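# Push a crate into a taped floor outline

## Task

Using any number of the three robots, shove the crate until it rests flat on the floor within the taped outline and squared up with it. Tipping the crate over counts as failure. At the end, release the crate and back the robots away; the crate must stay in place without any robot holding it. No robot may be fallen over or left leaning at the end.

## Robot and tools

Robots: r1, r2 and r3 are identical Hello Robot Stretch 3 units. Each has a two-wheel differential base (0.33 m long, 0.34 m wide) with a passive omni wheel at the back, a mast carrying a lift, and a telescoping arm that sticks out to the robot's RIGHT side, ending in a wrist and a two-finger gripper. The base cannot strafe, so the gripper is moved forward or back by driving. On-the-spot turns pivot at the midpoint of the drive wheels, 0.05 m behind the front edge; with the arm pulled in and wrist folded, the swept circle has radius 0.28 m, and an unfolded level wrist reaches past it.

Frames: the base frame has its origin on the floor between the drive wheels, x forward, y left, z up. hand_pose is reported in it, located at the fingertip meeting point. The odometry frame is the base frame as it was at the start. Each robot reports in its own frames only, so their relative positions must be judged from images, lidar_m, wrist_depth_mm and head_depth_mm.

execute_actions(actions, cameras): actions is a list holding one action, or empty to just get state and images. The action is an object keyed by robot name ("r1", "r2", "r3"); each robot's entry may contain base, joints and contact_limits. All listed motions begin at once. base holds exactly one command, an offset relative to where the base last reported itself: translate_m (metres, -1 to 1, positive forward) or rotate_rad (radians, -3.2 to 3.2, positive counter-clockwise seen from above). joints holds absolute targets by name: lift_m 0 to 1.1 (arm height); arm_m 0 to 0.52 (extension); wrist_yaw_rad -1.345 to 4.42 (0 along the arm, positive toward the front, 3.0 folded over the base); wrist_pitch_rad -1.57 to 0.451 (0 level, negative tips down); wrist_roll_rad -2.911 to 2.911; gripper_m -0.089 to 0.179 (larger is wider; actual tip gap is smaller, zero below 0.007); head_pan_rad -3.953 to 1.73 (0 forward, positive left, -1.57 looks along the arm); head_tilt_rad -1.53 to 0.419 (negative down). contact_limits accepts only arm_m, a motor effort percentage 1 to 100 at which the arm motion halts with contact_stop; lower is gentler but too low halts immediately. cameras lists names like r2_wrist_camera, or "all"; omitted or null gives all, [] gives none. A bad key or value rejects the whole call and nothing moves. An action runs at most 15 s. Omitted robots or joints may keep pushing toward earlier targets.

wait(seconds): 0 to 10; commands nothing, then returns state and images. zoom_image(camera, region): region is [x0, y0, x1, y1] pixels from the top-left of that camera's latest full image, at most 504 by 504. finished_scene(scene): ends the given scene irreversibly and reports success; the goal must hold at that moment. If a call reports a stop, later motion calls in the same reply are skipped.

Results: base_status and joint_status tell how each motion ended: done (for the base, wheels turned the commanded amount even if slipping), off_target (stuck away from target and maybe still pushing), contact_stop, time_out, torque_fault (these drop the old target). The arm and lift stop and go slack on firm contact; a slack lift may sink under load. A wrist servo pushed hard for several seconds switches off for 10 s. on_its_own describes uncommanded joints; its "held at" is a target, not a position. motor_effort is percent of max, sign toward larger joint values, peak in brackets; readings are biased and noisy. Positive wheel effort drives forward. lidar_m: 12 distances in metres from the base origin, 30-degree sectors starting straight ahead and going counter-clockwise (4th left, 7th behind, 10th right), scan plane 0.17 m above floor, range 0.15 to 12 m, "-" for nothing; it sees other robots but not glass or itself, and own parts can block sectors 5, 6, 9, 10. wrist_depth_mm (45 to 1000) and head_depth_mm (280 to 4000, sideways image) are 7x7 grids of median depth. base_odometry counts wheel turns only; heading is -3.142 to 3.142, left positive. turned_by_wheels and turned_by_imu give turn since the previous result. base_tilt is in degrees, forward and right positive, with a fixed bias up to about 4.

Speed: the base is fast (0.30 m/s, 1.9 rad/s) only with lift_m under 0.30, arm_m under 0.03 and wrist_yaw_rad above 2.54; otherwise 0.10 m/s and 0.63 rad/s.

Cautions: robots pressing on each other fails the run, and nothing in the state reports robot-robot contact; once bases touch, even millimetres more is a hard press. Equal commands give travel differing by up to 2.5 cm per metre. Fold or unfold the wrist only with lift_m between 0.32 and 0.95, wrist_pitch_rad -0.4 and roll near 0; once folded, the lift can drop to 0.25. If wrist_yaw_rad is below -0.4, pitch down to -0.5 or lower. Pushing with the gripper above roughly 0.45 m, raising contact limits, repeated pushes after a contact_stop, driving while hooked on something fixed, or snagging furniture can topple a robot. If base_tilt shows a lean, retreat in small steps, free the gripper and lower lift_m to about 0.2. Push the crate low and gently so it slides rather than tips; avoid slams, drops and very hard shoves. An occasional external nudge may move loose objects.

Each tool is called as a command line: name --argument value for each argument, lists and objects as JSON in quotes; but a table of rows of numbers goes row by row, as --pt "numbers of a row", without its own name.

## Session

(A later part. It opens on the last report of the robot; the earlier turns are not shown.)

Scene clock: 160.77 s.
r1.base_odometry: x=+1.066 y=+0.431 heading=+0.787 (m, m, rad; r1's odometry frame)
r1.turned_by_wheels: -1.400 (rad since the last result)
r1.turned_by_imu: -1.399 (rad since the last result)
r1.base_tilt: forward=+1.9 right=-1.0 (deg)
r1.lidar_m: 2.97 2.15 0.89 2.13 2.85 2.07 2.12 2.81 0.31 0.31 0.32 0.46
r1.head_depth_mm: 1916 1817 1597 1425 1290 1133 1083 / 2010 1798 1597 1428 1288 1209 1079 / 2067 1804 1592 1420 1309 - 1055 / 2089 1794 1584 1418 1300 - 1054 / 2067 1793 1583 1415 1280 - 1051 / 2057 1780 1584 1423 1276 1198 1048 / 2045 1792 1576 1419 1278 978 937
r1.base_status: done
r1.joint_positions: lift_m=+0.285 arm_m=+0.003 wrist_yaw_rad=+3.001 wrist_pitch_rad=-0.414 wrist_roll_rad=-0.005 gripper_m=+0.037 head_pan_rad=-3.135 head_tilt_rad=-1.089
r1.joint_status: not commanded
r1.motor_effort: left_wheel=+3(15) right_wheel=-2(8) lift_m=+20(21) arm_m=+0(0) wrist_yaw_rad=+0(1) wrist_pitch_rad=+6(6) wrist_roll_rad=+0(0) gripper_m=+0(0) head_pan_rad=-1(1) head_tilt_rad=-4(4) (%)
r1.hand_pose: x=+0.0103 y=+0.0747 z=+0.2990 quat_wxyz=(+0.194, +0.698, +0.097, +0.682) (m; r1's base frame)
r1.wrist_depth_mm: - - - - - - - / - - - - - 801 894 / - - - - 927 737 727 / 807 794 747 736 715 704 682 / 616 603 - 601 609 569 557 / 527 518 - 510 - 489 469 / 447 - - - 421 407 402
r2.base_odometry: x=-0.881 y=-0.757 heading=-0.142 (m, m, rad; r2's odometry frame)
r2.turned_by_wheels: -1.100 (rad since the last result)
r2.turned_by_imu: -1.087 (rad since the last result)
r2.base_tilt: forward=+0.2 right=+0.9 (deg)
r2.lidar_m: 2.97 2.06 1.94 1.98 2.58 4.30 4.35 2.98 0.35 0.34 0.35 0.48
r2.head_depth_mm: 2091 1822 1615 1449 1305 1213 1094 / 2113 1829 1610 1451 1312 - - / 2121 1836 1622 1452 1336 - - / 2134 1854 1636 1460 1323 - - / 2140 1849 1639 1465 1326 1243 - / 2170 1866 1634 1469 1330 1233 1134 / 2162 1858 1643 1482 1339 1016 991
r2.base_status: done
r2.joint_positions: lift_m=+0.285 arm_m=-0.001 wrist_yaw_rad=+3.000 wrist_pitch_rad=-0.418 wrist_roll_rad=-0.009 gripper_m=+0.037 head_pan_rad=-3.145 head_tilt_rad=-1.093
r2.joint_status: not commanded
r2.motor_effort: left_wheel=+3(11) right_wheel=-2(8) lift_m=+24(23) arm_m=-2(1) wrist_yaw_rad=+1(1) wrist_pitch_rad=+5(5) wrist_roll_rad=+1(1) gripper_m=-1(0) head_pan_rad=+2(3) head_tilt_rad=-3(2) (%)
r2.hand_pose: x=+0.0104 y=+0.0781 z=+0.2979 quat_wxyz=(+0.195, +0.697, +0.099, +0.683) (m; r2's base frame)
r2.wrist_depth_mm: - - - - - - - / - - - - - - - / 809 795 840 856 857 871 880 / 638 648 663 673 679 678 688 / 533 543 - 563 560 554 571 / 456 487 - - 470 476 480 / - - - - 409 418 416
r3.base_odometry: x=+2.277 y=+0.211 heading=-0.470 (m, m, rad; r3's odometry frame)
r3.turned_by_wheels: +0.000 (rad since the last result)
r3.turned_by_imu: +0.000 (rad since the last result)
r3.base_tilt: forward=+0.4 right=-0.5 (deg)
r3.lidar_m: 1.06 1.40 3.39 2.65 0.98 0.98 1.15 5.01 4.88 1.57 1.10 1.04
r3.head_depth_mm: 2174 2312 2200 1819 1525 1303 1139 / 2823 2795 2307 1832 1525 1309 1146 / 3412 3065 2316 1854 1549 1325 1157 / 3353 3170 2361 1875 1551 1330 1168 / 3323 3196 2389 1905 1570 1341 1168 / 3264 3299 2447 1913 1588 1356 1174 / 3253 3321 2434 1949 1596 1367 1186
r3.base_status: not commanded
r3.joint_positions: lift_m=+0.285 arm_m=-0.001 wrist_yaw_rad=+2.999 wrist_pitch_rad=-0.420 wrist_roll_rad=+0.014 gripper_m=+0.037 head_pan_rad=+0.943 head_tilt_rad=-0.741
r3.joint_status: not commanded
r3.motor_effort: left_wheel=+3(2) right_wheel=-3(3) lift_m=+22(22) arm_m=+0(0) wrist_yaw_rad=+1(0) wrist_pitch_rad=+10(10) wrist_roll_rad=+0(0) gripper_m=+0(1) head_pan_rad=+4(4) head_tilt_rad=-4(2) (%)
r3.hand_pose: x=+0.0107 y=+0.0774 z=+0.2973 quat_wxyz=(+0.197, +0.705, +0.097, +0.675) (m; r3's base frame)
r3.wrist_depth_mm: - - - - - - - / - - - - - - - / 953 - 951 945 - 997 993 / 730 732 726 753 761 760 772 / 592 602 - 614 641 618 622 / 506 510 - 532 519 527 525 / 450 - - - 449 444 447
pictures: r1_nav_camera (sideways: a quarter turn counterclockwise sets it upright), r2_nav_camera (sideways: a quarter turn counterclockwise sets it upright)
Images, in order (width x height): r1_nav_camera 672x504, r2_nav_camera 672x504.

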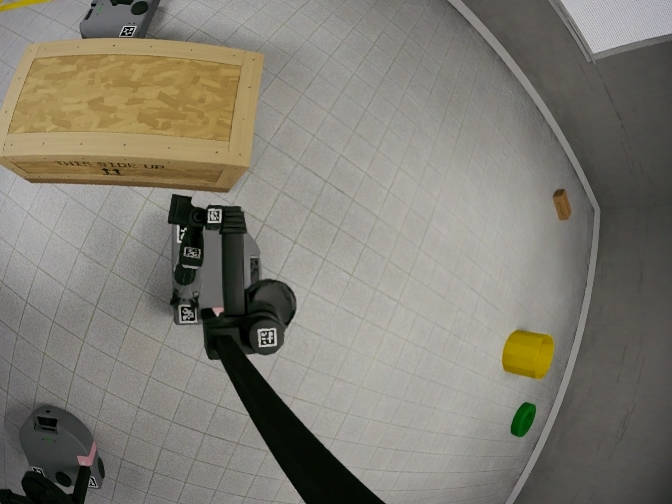

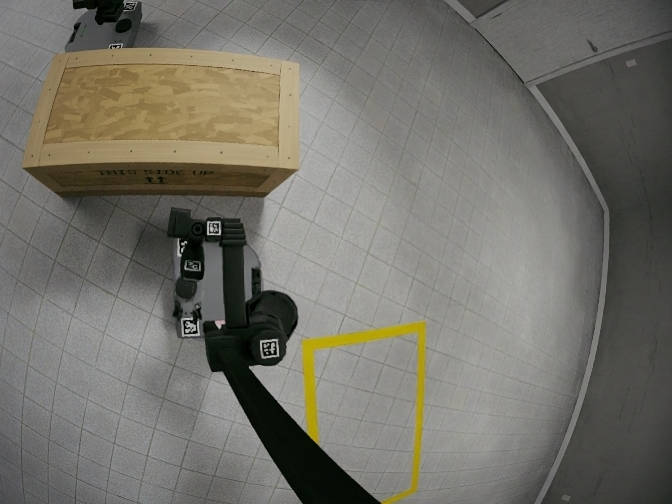

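execute_actions --actions '[{"r1":{"base":{"translate_m":-0.11}},"r2":{"base":{"translate_m":-0.25}}}]' --cameras '[]'

execute_actions --actions '[{"r1":{"base":{"rotate_rad":1.86}},"r2":{"base":{"rotate_rad":1.9}}}]' --cameras '["r1_head_camera","r2_head_camera"]'

Scene clock: 167.70 s.
r1.base_odometry: x=+0.988 y=+0.353 heading=+0.787 (m, m, rad; r1's odometry frame)
r1.turned_by_wheels: +0.000 (rad since the last result)
r1.turned_by_imu: +0.000 (rad since the last result)
r1.base_tilt: forward=+1.8 right=-1.0 (deg)
r1.lidar_m: 3.05 1.11 0.96 2.18 2.93 1.97 2.04 2.75 2.63 0.30 0.32 0.45
r1.head_depth_mm: 1850 1807 1596 1426 1283 1136 1080 / 2000 1816 1597 1428 1288 1208 1079 / 2084 1807 1593 1421 1304 - 1052 / 2081 1806 1589 1418 1300 - 1056 / 2063 1789 1587 1414 1282 - 1056 / 2076 1787 1580 1419 1281 1197 1052 / 2071 1795 1571 1414 1282 1166 920
r1.base_status: done
r1.joint_positions: lift_m=+0.285 arm_m=+0.003 wrist_yaw_rad=+3.001 wrist_pitch_rad=-0.414 wrist_roll_rad=-0.005 gripper_m=+0.037 head_pan_rad=-3.135 head_tilt_rad=-1.089
r1.joint_status: not commanded
r1.motor_effort: left_wheel=+4(12) right_wheel=-2(10) lift_m=+21(22) arm_m=+0(0) wrist_yaw_rad=-1(1) wrist_pitch_rad=+6(6) wrist_roll_rad=+0(0) gripper_m=+0(0) head_pan_rad=-2(1) head_tilt_rad=-5(5) (%)
r1.hand_pose: x=+0.0103 y=+0.0747 z=+0.2990 quat_wxyz=(+0.194, +0.698, +0.097, +0.682) (m; r1's base frame)
r1.wrist_depth_mm: - - - - - - - / - - - - - 910 792 / - - - - 949 826 711 / 815 778 752 726 714 704 687 / 630 627 - 595 600 568 559 / 524 513 - 508 - 478 474 / 446 - - - 419 416 407
r2.base_odometry: x=-1.128 y=-0.721 heading=-0.142 (m, m, rad; r2's odometry frame)
r2.turned_by_wheels: +0.000 (rad since the last result)
r2.turned_by_imu: -0.003 (rad since the last result)
r2.base_tilt: forward=+0.2 right=+0.9 (deg)
r2.lidar_m: 3.17 2.18 2.05 2.09 2.72 4.06 4.17 2.88 2.72 0.34 0.35 0.48
r2.head_depth_mm: 2093 1823 1610 1439 1314 1211 1091 / 2107 1834 1624 1452 1316 - - / 2116 1832 1634 1453 1325 - - / 2118 1837 1625 1463 1322 - - / 2137 1852 1644 1467 1326 1242 - / 2162 1864 1644 1470 1339 1227 1134 / 2162 1873 1640 1474 1332 1218 1056
r2.base_status: done
r2.joint_positions: lift_m=+0.285 arm_m=-0.001 wrist_yaw_rad=+3.000 wrist_pitch_rad=-0.418 wrist_roll_rad=-0.009 gripper_m=+0.037 head_pan_rad=-3.145 head_tilt_rad=-1.093
r2.joint_status: not commanded
r2.motor_effort: left_wheel=+3(9) right_wheel=-1(9) lift_m=+24(24) arm_m=-1(1) wrist_yaw_rad=+0(0) wrist_pitch_rad=+6(6) wrist_roll_rad=+1(1) gripper_m=+1(1) head_pan_rad=+3(3) head_tilt_rad=-3(3) (%)
r2.hand_pose: x=+0.0104 y=+0.0781 z=+0.2979 quat_wxyz=(+0.195, +0.697, +0.099, +0.683) (m; r2's base frame)
r2.wrist_depth_mm: - - - - - - - / - - - - - - - / 812 797 833 848 865 877 884 / 643 646 658 663 677 677 690 / 529 537 - 559 558 566 568 / 453 491 - - 474 476 482 / - - - - 409 414 416
r3.base_odometry: x=+2.277 y=+0.211 heading=-0.470 (m, m, rad; r3's odometry frame)
r3.turned_by_wheels: +0.000 (rad since the last result)
r3.turned_by_imu: -0.001 (rad since the last result)
r3.base_tilt: forward=+0.4 right=-0.6 (deg)
r3.lidar_m: 1.07 1.40 3.36 2.65 1.06 1.08 1.15 5.03 4.90 1.57 1.09 1.04
r3.head_depth_mm: 2166 2304 2202 1823 1517 1306 1143 / 2786 2811 2287 1840 1536 1311 1157 / 3431 3115 2305 1850 1535 1323 1161 / 3400 3189 2340 1874 1565 1330 1166 / 3310 3231 2372 1902 1586 1342 1176 / 3270 3302 2413 1896 1586 1349 1180 / 3220 3268 2445 1923 1592 1362 1186
r3.base_status: not commanded
r3.joint_positions: lift_m=+0.285 arm_m=-0.001 wrist_yaw_rad=+2.999 wrist_pitch_rad=-0.420 wrist_roll_rad=+0.014 gripper_m=+0.037 head_pan_rad=+0.943 head_tilt_rad=-0.741
r3.joint_status: not commanded
r3.motor_effort: left_wheel=+3(2) right_wheel=-3(3) lift_m=+22(22) arm_m=+0(0) wrist_yaw_rad=+0(1) wrist_pitch_rad=+10(10) wrist_roll_rad=+0(0) gripper_m=+0(0) head_pan_rad=+4(5) head_tilt_rad=-4(3) (%)
r3.hand_pose: x=+0.0107 y=+0.0774 z=+0.2973 quat_wxyz=(+0.197, +0.705, +0.097, +0.675) (m; r3's base frame)
r3.wrist_depth_mm: - - - - - - - / - - - - - - - / 944 - 984 972 993 991 - / 726 751 744 752 753 770 767 / 604 590 - 607 642 621 624 / 509 511 - 526 517 515 530 / 447 - - - 446 448 441
pictures: none
No camera images: the call's "cameras" was empty. Leave "cameras" out to get every camera's image.

Scene clock: 170.30 s.
r1.base_odometry: x=+0.988 y=+0.353 heading=+2.647 (m, m, rad; r1's odometry frame)
r1.turned_by_wheels: +1.860 (rad since the last result)
r1.turned_by_imu: +1.858 (rad since the last result)
r1.base_tilt: forward=+2.0 right=-1.0 (deg)
r1.lidar_m: 2.42 3.52 1.96 3.07 2.64 0.30 0.30 0.36 0.67 2.47 0.96 2.11
r1.head_depth_mm: 2091 1804 1596 1429 1292 1138 1081 / 2089 1809 1593 1403 1284 1204 1081 / 2081 1801 1597 992 935 - 1055 / 2079 1800 1586 995 935 - 1053 / 2078 1792 1112 988 1108 - 1054 / 2068 1489 1105 989 1229 1191 1053 / 2058 1383 1109 998 1243 1164 1075
r1.base_status: done
r1.joint_positions: lift_m=+0.285 arm_m=+0.003 wrist_yaw_rad=+3.001 wrist_pitch_rad=-0.414 wrist_roll_rad=-0.005 gripper_m=+0.037 head_pan_rad=-3.135 head_tilt_rad=-1.089
r1.joint_status: not commanded
r1.motor_effort: left_wheel=-3(12) right_wheel=+2(11) lift_m=+21(21) arm_m=+0(1) wrist_yaw_rad=+0(1) wrist_pitch_rad=+6(6) wrist_roll_rad=+0(0) gripper_m=+0(0) head_pan_rad=-1(1) head_tilt_rad=-4(4) (%)
r1.hand_pose: x=+0.0103 y=+0.0747 z=+0.2990 quat_wxyz=(+0.194, +0.698, +0.097, +0.682) (m; r1's base frame)
r1.wrist_depth_mm: - - - - - - - / - - - - - - - / - - - - 970 898 911 / 806 766 755 750 717 712 675 / 632 605 - 596 594 559 559 / 521 514 - 506 - 486 471 / 441 - - - 419 413 405
r2.base_odometry: x=-1.128 y=-0.721 heading=+1.758 (m, m, rad; r2's odometry frame)
r2.turned_by_wheels: +1.900 (rad since the last result)
r2.turned_by_imu: +1.875 (rad since the last result)
r2.base_tilt: forward=+0.2 right=+1.0 (deg)
r2.lidar_m: 2.34 3.99 4.08 3.20 2.72 0.34 0.34 0.40 0.75 2.41 2.05 2.05
r2.head_depth_mm: 1783 1763 1611 1451 1308 1215 1090 / 2031 1807 1617 1025 1266 - - / 2110 1853 1630 1018 944 - - / 2124 1852 1628 1019 999 - - / 2152 1854 1141 1021 1118 1240 - / 2146 1541 1147 1024 1248 1221 1135 / 2145 1430 1145 1032 1288 1222 1125
r2.base_status: done
r2.joint_positions: lift_m=+0.285 arm_m=-0.001 wrist_yaw_rad=+3.000 wrist_pitch_rad=-0.418 wrist_roll_rad=-0.009 gripper_m=+0.037 head_pan_rad=-3.145 head_tilt_rad=-1.093
r2.joint_status: not commanded
r2.motor_effort: left_wheel=-1(8) right_wheel=+3(12) lift_m=+24(24) arm_m=-2(1) wrist_yaw_rad=+1(1) wrist_pitch_rad=+5(6) wrist_roll_rad=+0(1) gripper_m=+1(0) head_pan_rad=+3(2) head_tilt_rad=-3(3) (%)
r2.hand_pose: x=+0.0104 y=+0.0781 z=+0.2979 quat_wxyz=(+0.195, +0.697, +0.099, +0.683) (m; r2's base frame)
r2.wrist_depth_mm: - - - - - - - / - - - - - - - / 801 802 835 851 854 870 884 / 648 656 658 674 672 678 701 / 536 538 - 560 563 564 576 / 452 488 - - 471 476 479 / - - - - 407 414 417
r3.base_odometry: x=+2.277 y=+0.211 heading=-0.470 (m, m, rad; r3's odometry frame)
r3.turned_by_wheels: +0.000 (rad since the last result)
r3.turned_by_imu: +0.000 (rad since the last result)
r3.base_tilt: forward=+0.4 right=-0.6 (deg)
r3.lidar_m: 1.06 1.40 3.36 2.65 3.94 1.09 1.15 5.03 4.90 1.57 1.10 1.04
r3.head_depth_mm: 2170 2326 2192 1831 1515 1312 1146 / 2776 2799 2294 1837 1535 1313 1153 / 3377 3094 2343 1856 1543 1322 1160 / 3370 3161 2363 1876 1560 1328 1164 / 3312 3162 2403 1890 1567 1342 1172 / 3273 3375 2410 1923 1586 1344 1178 / 3246 3341 2464 1933 1598 1363 1183
r3.base_status: not commanded
r3.joint_positions: lift_m=+0.285 arm_m=-0.001 wrist_yaw_rad=+2.999 wrist_pitch_rad=-0.420 wrist_roll_rad=+0.014 gripper_m=+0.037 head_pan_rad=+0.943 head_tilt_rad=-0.741
r3.joint_status: not commanded
r3.motor_effort: left_wheel=+2(3) right_wheel=-3(3) lift_m=+23(22) arm_m=+0(0) wrist_yaw_rad=+1(1) wrist_pitch_rad=+10(10) wrist_roll_rad=+0(0) gripper_m=+1(0) head_pan_rad=+4(4) head_tilt_rad=-2(4) (%)
r3.hand_pose: x=+0.0107 y=+0.0774 z=+0.2973 quat_wxyz=(+0.197, +0.705, +0.097, +0.675) (m; r3's base frame)
r3.wrist_depth_mm: - - - - - - - / - - - - - - - / 934 - 956 961 968 - 990 / 725 721 753 742 751 745 773 / 601 596 - 614 642 616 618 / 500 511 - 515 520 525 517 / 450 - - - 451 443 446
pictures: r1_head_camera (sideways: a quarter turn clockwise sets it upright), r2_head_camera (sideways: a quarter turn clockwise sets it upright)
Images, in order (width x height): r1_head_camera 896x504, r2_head_camera 896x504.

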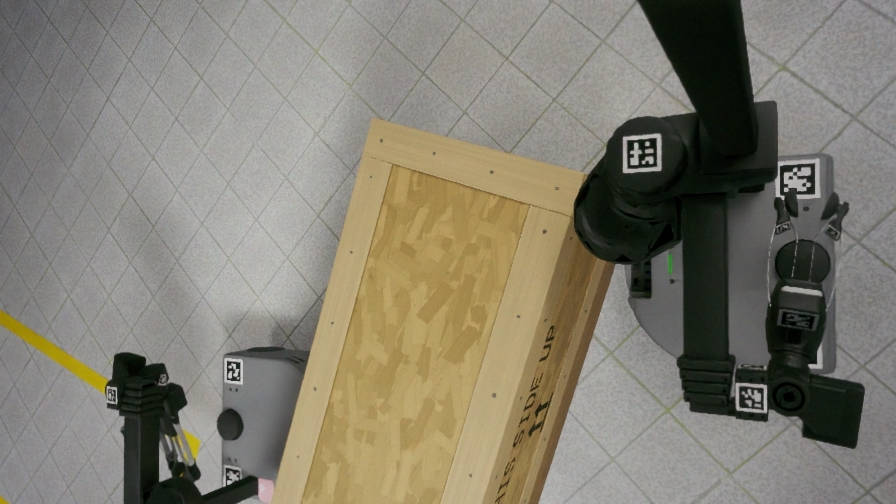

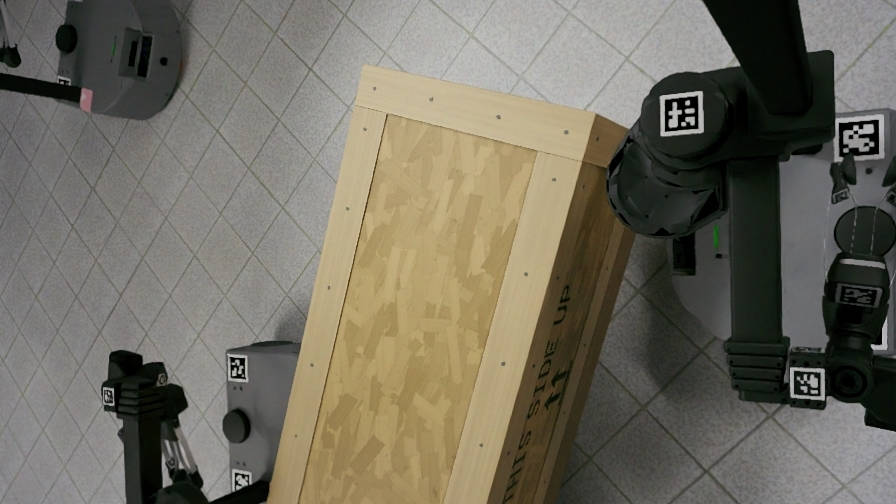

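execute_actions --actions '[{"r1":{"base":{"translate_m":-0.015},"joints":{"lift_m":0.31}},"r2":{"base":{"translate_m":-0.055},"joints":{"lift_m":0.31}}}]' --cameras '[]'

execute_actions --actions '[{"r1":{"base":{"translate_m":-0.21}},"r2":{"base":{"translate_m":-0.2}}}]' --cameras '["r1_head_camera","r2_head_camera","r1_nav_camera","r3_nav_camera"]'

Scene clock: 176.73 s.
r1.base_odometry: x=+1.002 y=+0.346 heading=+2.647 (m, m, rad; r1's odometry frame)
r1.turned_by_wheels: +0.000 (rad since the last result)
r1.turned_by_imu: +0.000 (rad since the last result)
r1.base_tilt: forward=+1.9 right=-1.0 (deg)
r1.lidar_m: 2.44 3.56 1.98 3.07 2.62 0.28 0.29 0.34 0.64 2.49 0.97 2.13
r1.head_depth_mm: 2084 1811 1594 1423 1286 1135 1083 / 2084 1805 1589 1393 1289 1207 1077 / 2079 1801 1586 994 933 - 1058 / 2077 1813 1583 993 930 - 1053 / 2073 1804 1537 990 1051 - 1054 / 2054 1280 1101 987 1227 1196 1051 / 2068 1352 1103 986 1244 1168 1076
r1.base_status: done
r1.joint_positions: lift_m=+0.310 arm_m=+0.003 wrist_yaw_rad=+3.001 wrist_pitch_rad=-0.414 wrist_roll_rad=-0.005 gripper_m=+0.037 head_pan_rad=-3.135 head_tilt_rad=-1.089
r1.joint_status: all done
r1.motor_effort: left_wheel=-3(15) right_wheel=+2(8) lift_m=+41(43) arm_m=+0(0) wrist_yaw_rad=-2(0) wrist_pitch_rad=+6(6) wrist_roll_rad=+0(0) gripper_m=-1(0) head_pan_rad=-1(1) head_tilt_rad=-5(5) (%)
r1.hand_pose: x=+0.0103 y=+0.0747 z=+0.3232 quat_wxyz=(+0.194, +0.698, +0.097, +0.682) (m; r1's base frame)
r1.wrist_depth_mm: - - - - - - - / - - - - - - - / - - - - - 959 928 / 835 812 794 777 773 715 709 / 648 643 - 623 644 594 581 / 549 547 - 524 - 506 496 / 471 477 - - 441 431 430
r2.base_odometry: x=-1.118 y=-0.776 heading=+1.758 (m, m, rad; r2's odometry frame)
r2.turned_by_wheels: +0.000 (rad since the last result)
r2.turned_by_imu: -0.001 (rad since the last result)
r2.base_tilt: forward=+0.2 right=+1.0 (deg)
r2.lidar_m: 2.39 4.08 4.09 3.10 2.68 0.29 0.29 0.34 0.63 2.45 2.09 2.09
r2.head_depth_mm: 1801 1737 1606 1448 1313 1211 1092 / 2074 1784 1636 1016 942 - - / 2123 1840 1624 1016 934 - - / 2131 1855 1630 1014 947 - - / 2148 1860 1529 1016 964 1239 - / 2146 1313 1142 1025 1041 1228 - / 2159 1767 1141 1027 1176 1219 1121
r2.base_status: done
r2.joint_positions: lift_m=+0.310 arm_m=-0.001 wrist_yaw_rad=+3.000 wrist_pitch_rad=-0.418 wrist_roll_rad=-0.009 gripper_m=+0.037 head_pan_rad=-3.145 head_tilt_rad=-1.093
r2.joint_status: all done
r2.motor_effort: left_wheel=+0(11) right_wheel=+2(8) lift_m=+40(36) arm_m=-1(2) wrist_yaw_rad=+1(0) wrist_pitch_rad=+6(6) wrist_roll_rad=+1(1) gripper_m=+0(0) head_pan_rad=+2(2) head_tilt_rad=-3(4) (%)
r2.hand_pose: x=+0.0104 y=+0.0781 z=+0.3222 quat_wxyz=(+0.195, +0.697, +0.099, +0.683) (m; r2's base frame)
r2.wrist_depth_mm: - - - - - - - / - - - - - - - / 851 840 890 895 897 935 932 / 685 683 702 718 712 718 745 / 557 563 - 585 587 594 607 / 484 501 - 508 499 503 509 / - - - - 434 439 441
r3.base_odometry: x=+2.277 y=+0.211 heading=-0.470 (m, m, rad; r3's odometry frame)
r3.turned_by_wheels: +0.000 (rad since the last result)
r3.turned_by_imu: -0.001 (rad since the last result)
r3.base_tilt: forward=+0.3 right=-0.6 (deg)
r3.lidar_m: 1.07 1.40 3.38 2.65 3.94 1.10 1.15 5.05 4.91 1.58 1.10 1.04
r3.head_depth_mm: 2164 2310 2197 1816 1522 1308 1141 / 2787 2816 2281 1837 1529 1308 1152 / 3429 3081 2318 1849 1540 1318 1156 / 3385 3152 2356 1880 1542 1335 1165 / 3323 3228 2372 1886 1569 1341 1171 / 3247 3283 2423 1928 1590 1349 1182 / 3231 3327 2449 1922 1604 1366 1185
r3.base_status: not commanded
r3.joint_positions: lift_m=+0.285 arm_m=-0.001 wrist_yaw_rad=+2.999 wrist_pitch_rad=-0.420 wrist_roll_rad=+0.014 gripper_m=+0.037 head_pan_rad=+0.943 head_tilt_rad=-0.741
r3.joint_status: not commanded
r3.motor_effort: left_wheel=+3(3) right_wheel=-3(3) lift_m=+22(23) arm_m=+0(0) wrist_yaw_rad=+1(1) wrist_pitch_rad=+10(10) wrist_roll_rad=+0(0) gripper_m=+0(1) head_pan_rad=+4(4) head_tilt_rad=-4(3) (%)
r3.hand_pose: x=+0.0107 y=+0.0774 z=+0.2973 quat_wxyz=(+0.197, +0.705, +0.097, +0.675) (m; r3's base frame)
r3.wrist_depth_mm: - - - - - - - / - - - - - - - / 928 - 950 1000 988 993 991 / 731 715 732 750 743 752 767 / 610 607 - 607 633 619 627 / 507 512 - 532 524 519 520 / 444 - - - 445 447 447
pictures: none
No camera images: the call's "cameras" was empty. Leave "cameras" out to get every camera's image.

Scene clock: 180.30 s.
r1.base_odometry: x=+1.186 y=+0.246 heading=+2.646 (m, m, rad; r1's odometry frame)
r1.turned_by_wheels: -0.001 (rad since the last result)
r1.turned_by_imu: -0.078 (rad since the last result)
r1.base_tilt: forward=+1.9 right=-1.0 (deg)
r1.lidar_m: 2.50 3.72 2.09 3.04 2.50 0.33 0.27 0.27 0.31 0.51 1.21 1.09
r1.head_depth_mm: 2089 1800 1598 1432 1287 1136 1085 / 2088 1813 1596 1420 1287 1208 1080 / 2064 1795 1592 1025 934 - 1053 / 2076 1796 1592 990 922 - 1055 / 2080 1798 1586 989 921 - 1051 / 2078 1796 1587 988 908 1114 1052 / 2056 1789 1319 988 895 1126 1072
r1.base_status: translate_m off_target (by the wheels' count: -0.2096 of -0.2100)
r1.joint_positions: lift_m=+0.310 arm_m=+0.003 wrist_yaw_rad=+3.001 wrist_pitch_rad=-0.414 wrist_roll_rad=-0.005 gripper_m=+0.037 head_pan_rad=-3.135 head_tilt_rad=-1.090
r1.joint_status: not commanded
r1.on_its_own: left_wheel is at rest, and its effort (-89) is outside its rest range (-18 to +18); right_wheel is at rest, and its effort (-38) is outside its rest range (-18 to +18)
r1.motor_effort: left_wheel=-89(100) right_wheel=-38(39) lift_m=+39(39) arm_m=+0(0) wrist_yaw_rad=-1(1) wrist_pitch_rad=+6(6) wrist_roll_rad=+0(0) gripper_m=+0(0) head_pan_rad=-2(1) head_tilt_rad=-4(4) (%)
r1.hand_pose: x=+0.0104 y=+0.0747 z=+0.3232 quat_wxyz=(+0.194, +0.698, +0.097, +0.682) (m; r1's base frame)
r1.wrist_depth_mm: - - - - - - - / - - - - - - - / - - - - - 926 939 / 843 830 793 785 748 731 716 / 673 643 - 639 648 605 581 / 544 545 - 525 - 503 493 / 465 479 - - 440 432 431
r2.base_odometry: x=-1.081 y=-0.972 heading=+1.756 (m, m, rad; r2's odometry frame)
r2.turned_by_wheels: -0.002 (rad since the last result)
r2.turned_by_imu: -0.344 (rad since the last result)
r2.base_tilt: forward=+0.2 right=+1.0 (deg)
r2.lidar_m: 2.22 2.82 4.13 4.15 2.75 0.40 0.28 0.26 0.27 0.35 2.36 2.19
r2.head_depth_mm: 2089 1819 1622 1449 1312 1219 1091 / 2092 1836 1616 1446 1315 - - / 2115 1815 1624 1459 968 - - / 2074 1739 1627 1013 945 - - / 1755 1755 1644 1024 927 969 - / 2139 1845 1639 1024 929 877 - / 2143 1873 1654 1026 929 856 1093
r2.base_status: translate_m off_target (by the wheels' count: -0.1997 of -0.2000)
r2.joint_positions: lift_m=+0.310 arm_m=-0.001 wrist_yaw_rad=+3.000 wrist_pitch_rad=-0.418 wrist_roll_rad=-0.009 gripper_m=+0.037 head_pan_rad=-3.144 head_tilt_rad=-1.093
r2.joint_status: not commanded
r2.on_its_own: left_wheel is at rest, and its effort (-72) is outside its rest range (-18 to +18)
r2.motor_effort: left_wheel=-72(84) right_wheel=+1(58) lift_m=+39(40) arm_m=-1(2) wrist_yaw_rad=+0(0) wrist_pitch_rad=+5(6) wrist_roll_rad=+1(1) gripper_m=-1(0) head_pan_rad=+1(2) head_tilt_rad=-3(3) (%)
r2.hand_pose: x=+0.0104 y=+0.0781 z=+0.3224 quat_wxyz=(+0.195, +0.697, +0.099, +0.683) (m; r2's base frame)
r2.wrist_depth_mm: - - - - - - - / - - - - - - - / 844 856 877 885 919 937 942 / 680 688 696 702 717 728 726 / 559 569 - 585 592 595 597 / 486 501 - 503 495 501 506 / 435 - - - 435 442 439
r3.base_odometry: x=+2.277 y=+0.211 heading=-0.470 (m, m, rad; r3's odometry frame)
r3.turned_by_wheels: +0.000 (rad since the last result)
r3.turned_by_imu: -0.001 (rad since the last result)
r3.base_tilt: forward=+0.4 right=-0.6 (deg)
r3.lidar_m: 1.07 1.40 3.36 2.64 3.94 1.17 0.99 5.05 4.91 1.57 1.10 1.04
r3.head_depth_mm: 2179 2298 2207 1812 1515 1298 1138 / 2800 2825 2292 1829 1527 1312 1150 / 3446 3102 2323 1858 1544 1327 1151 / 3374 3177 2380 1870 1553 1337 1159 / 3299 3206 2411 1893 1574 1339 1172 / 3243 3277 2427 1908 1584 1355 1176 / 3212 3331 2464 1940 1600 1354 1186
r3.base_status: not commanded
r3.joint_positions: lift_m=+0.285 arm_m=-0.001 wrist_yaw_rad=+2.999 wrist_pitch_rad=-0.420 wrist_roll_rad=+0.014 gripper_m=+0.037 head_pan_rad=+0.943 head_tilt_rad=-0.741
r3.joint_status: not commanded
r3.motor_effort: left_wheel=+3(2) right_wheel=-3(3) lift_m=+22(22) arm_m=+0(0) wrist_yaw_rad=+1(1) wrist_pitch_rad=+10(10) wrist_roll_rad=+0(0) gripper_m=+1(0) head_pan_rad=+5(4) head_tilt_rad=-4(4) (%)
r3.hand_pose: x=+0.0107 y=+0.0774 z=+0.2973 quat_wxyz=(+0.197, +0.705, +0.097, +0.675) (m; r3's base frame)
r3.wrist_depth_mm: - - - - - - - / - - - - - - - / 945 - 958 960 - 986 975 / 719 726 744 755 745 765 783 / 598 591 - 608 617 619 619 / 508 507 - 533 517 525 522 / 443 - - - 450 448 448
pictures: r1_head_camera (sideways: a quarter turn clockwise sets it upright), r1_nav_camera (sideways: a quarter turn counterclockwise sets it upright), r2_head_camera (sideways: a quarter turn clockwise sets it upright), r3_nav_camera (sideways: a quarter turn counterclockwise sets it upright)
Images, in order (width x height): r1_head_camera 896x504, r1_nav_camera 672x504, r2_head_camera 896x504, r3_nav_camera 672x504.

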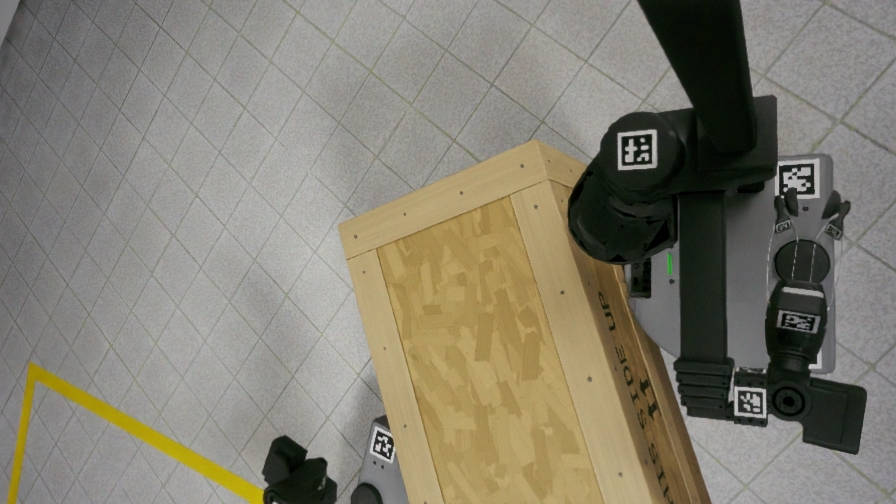

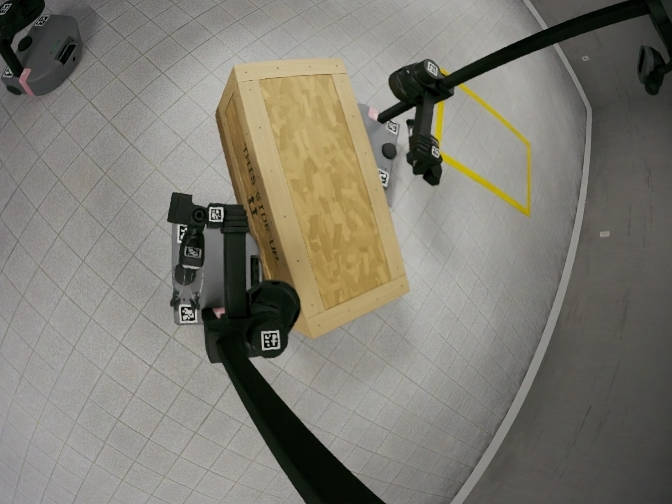

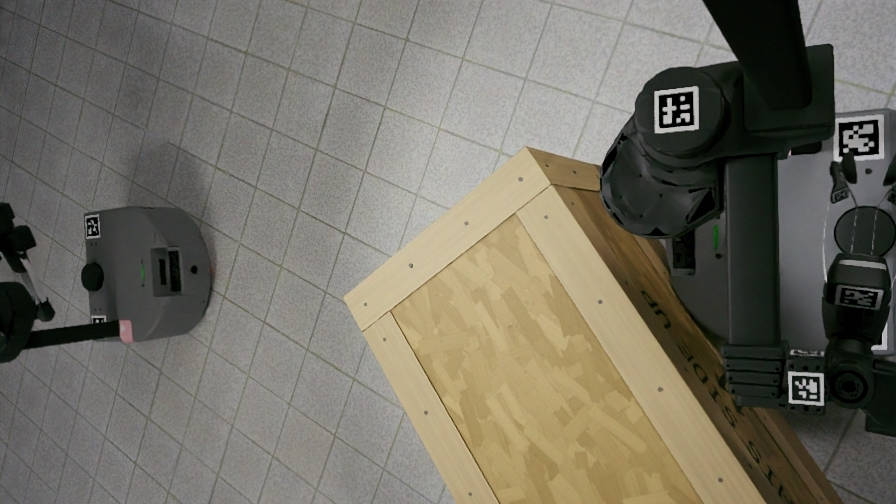

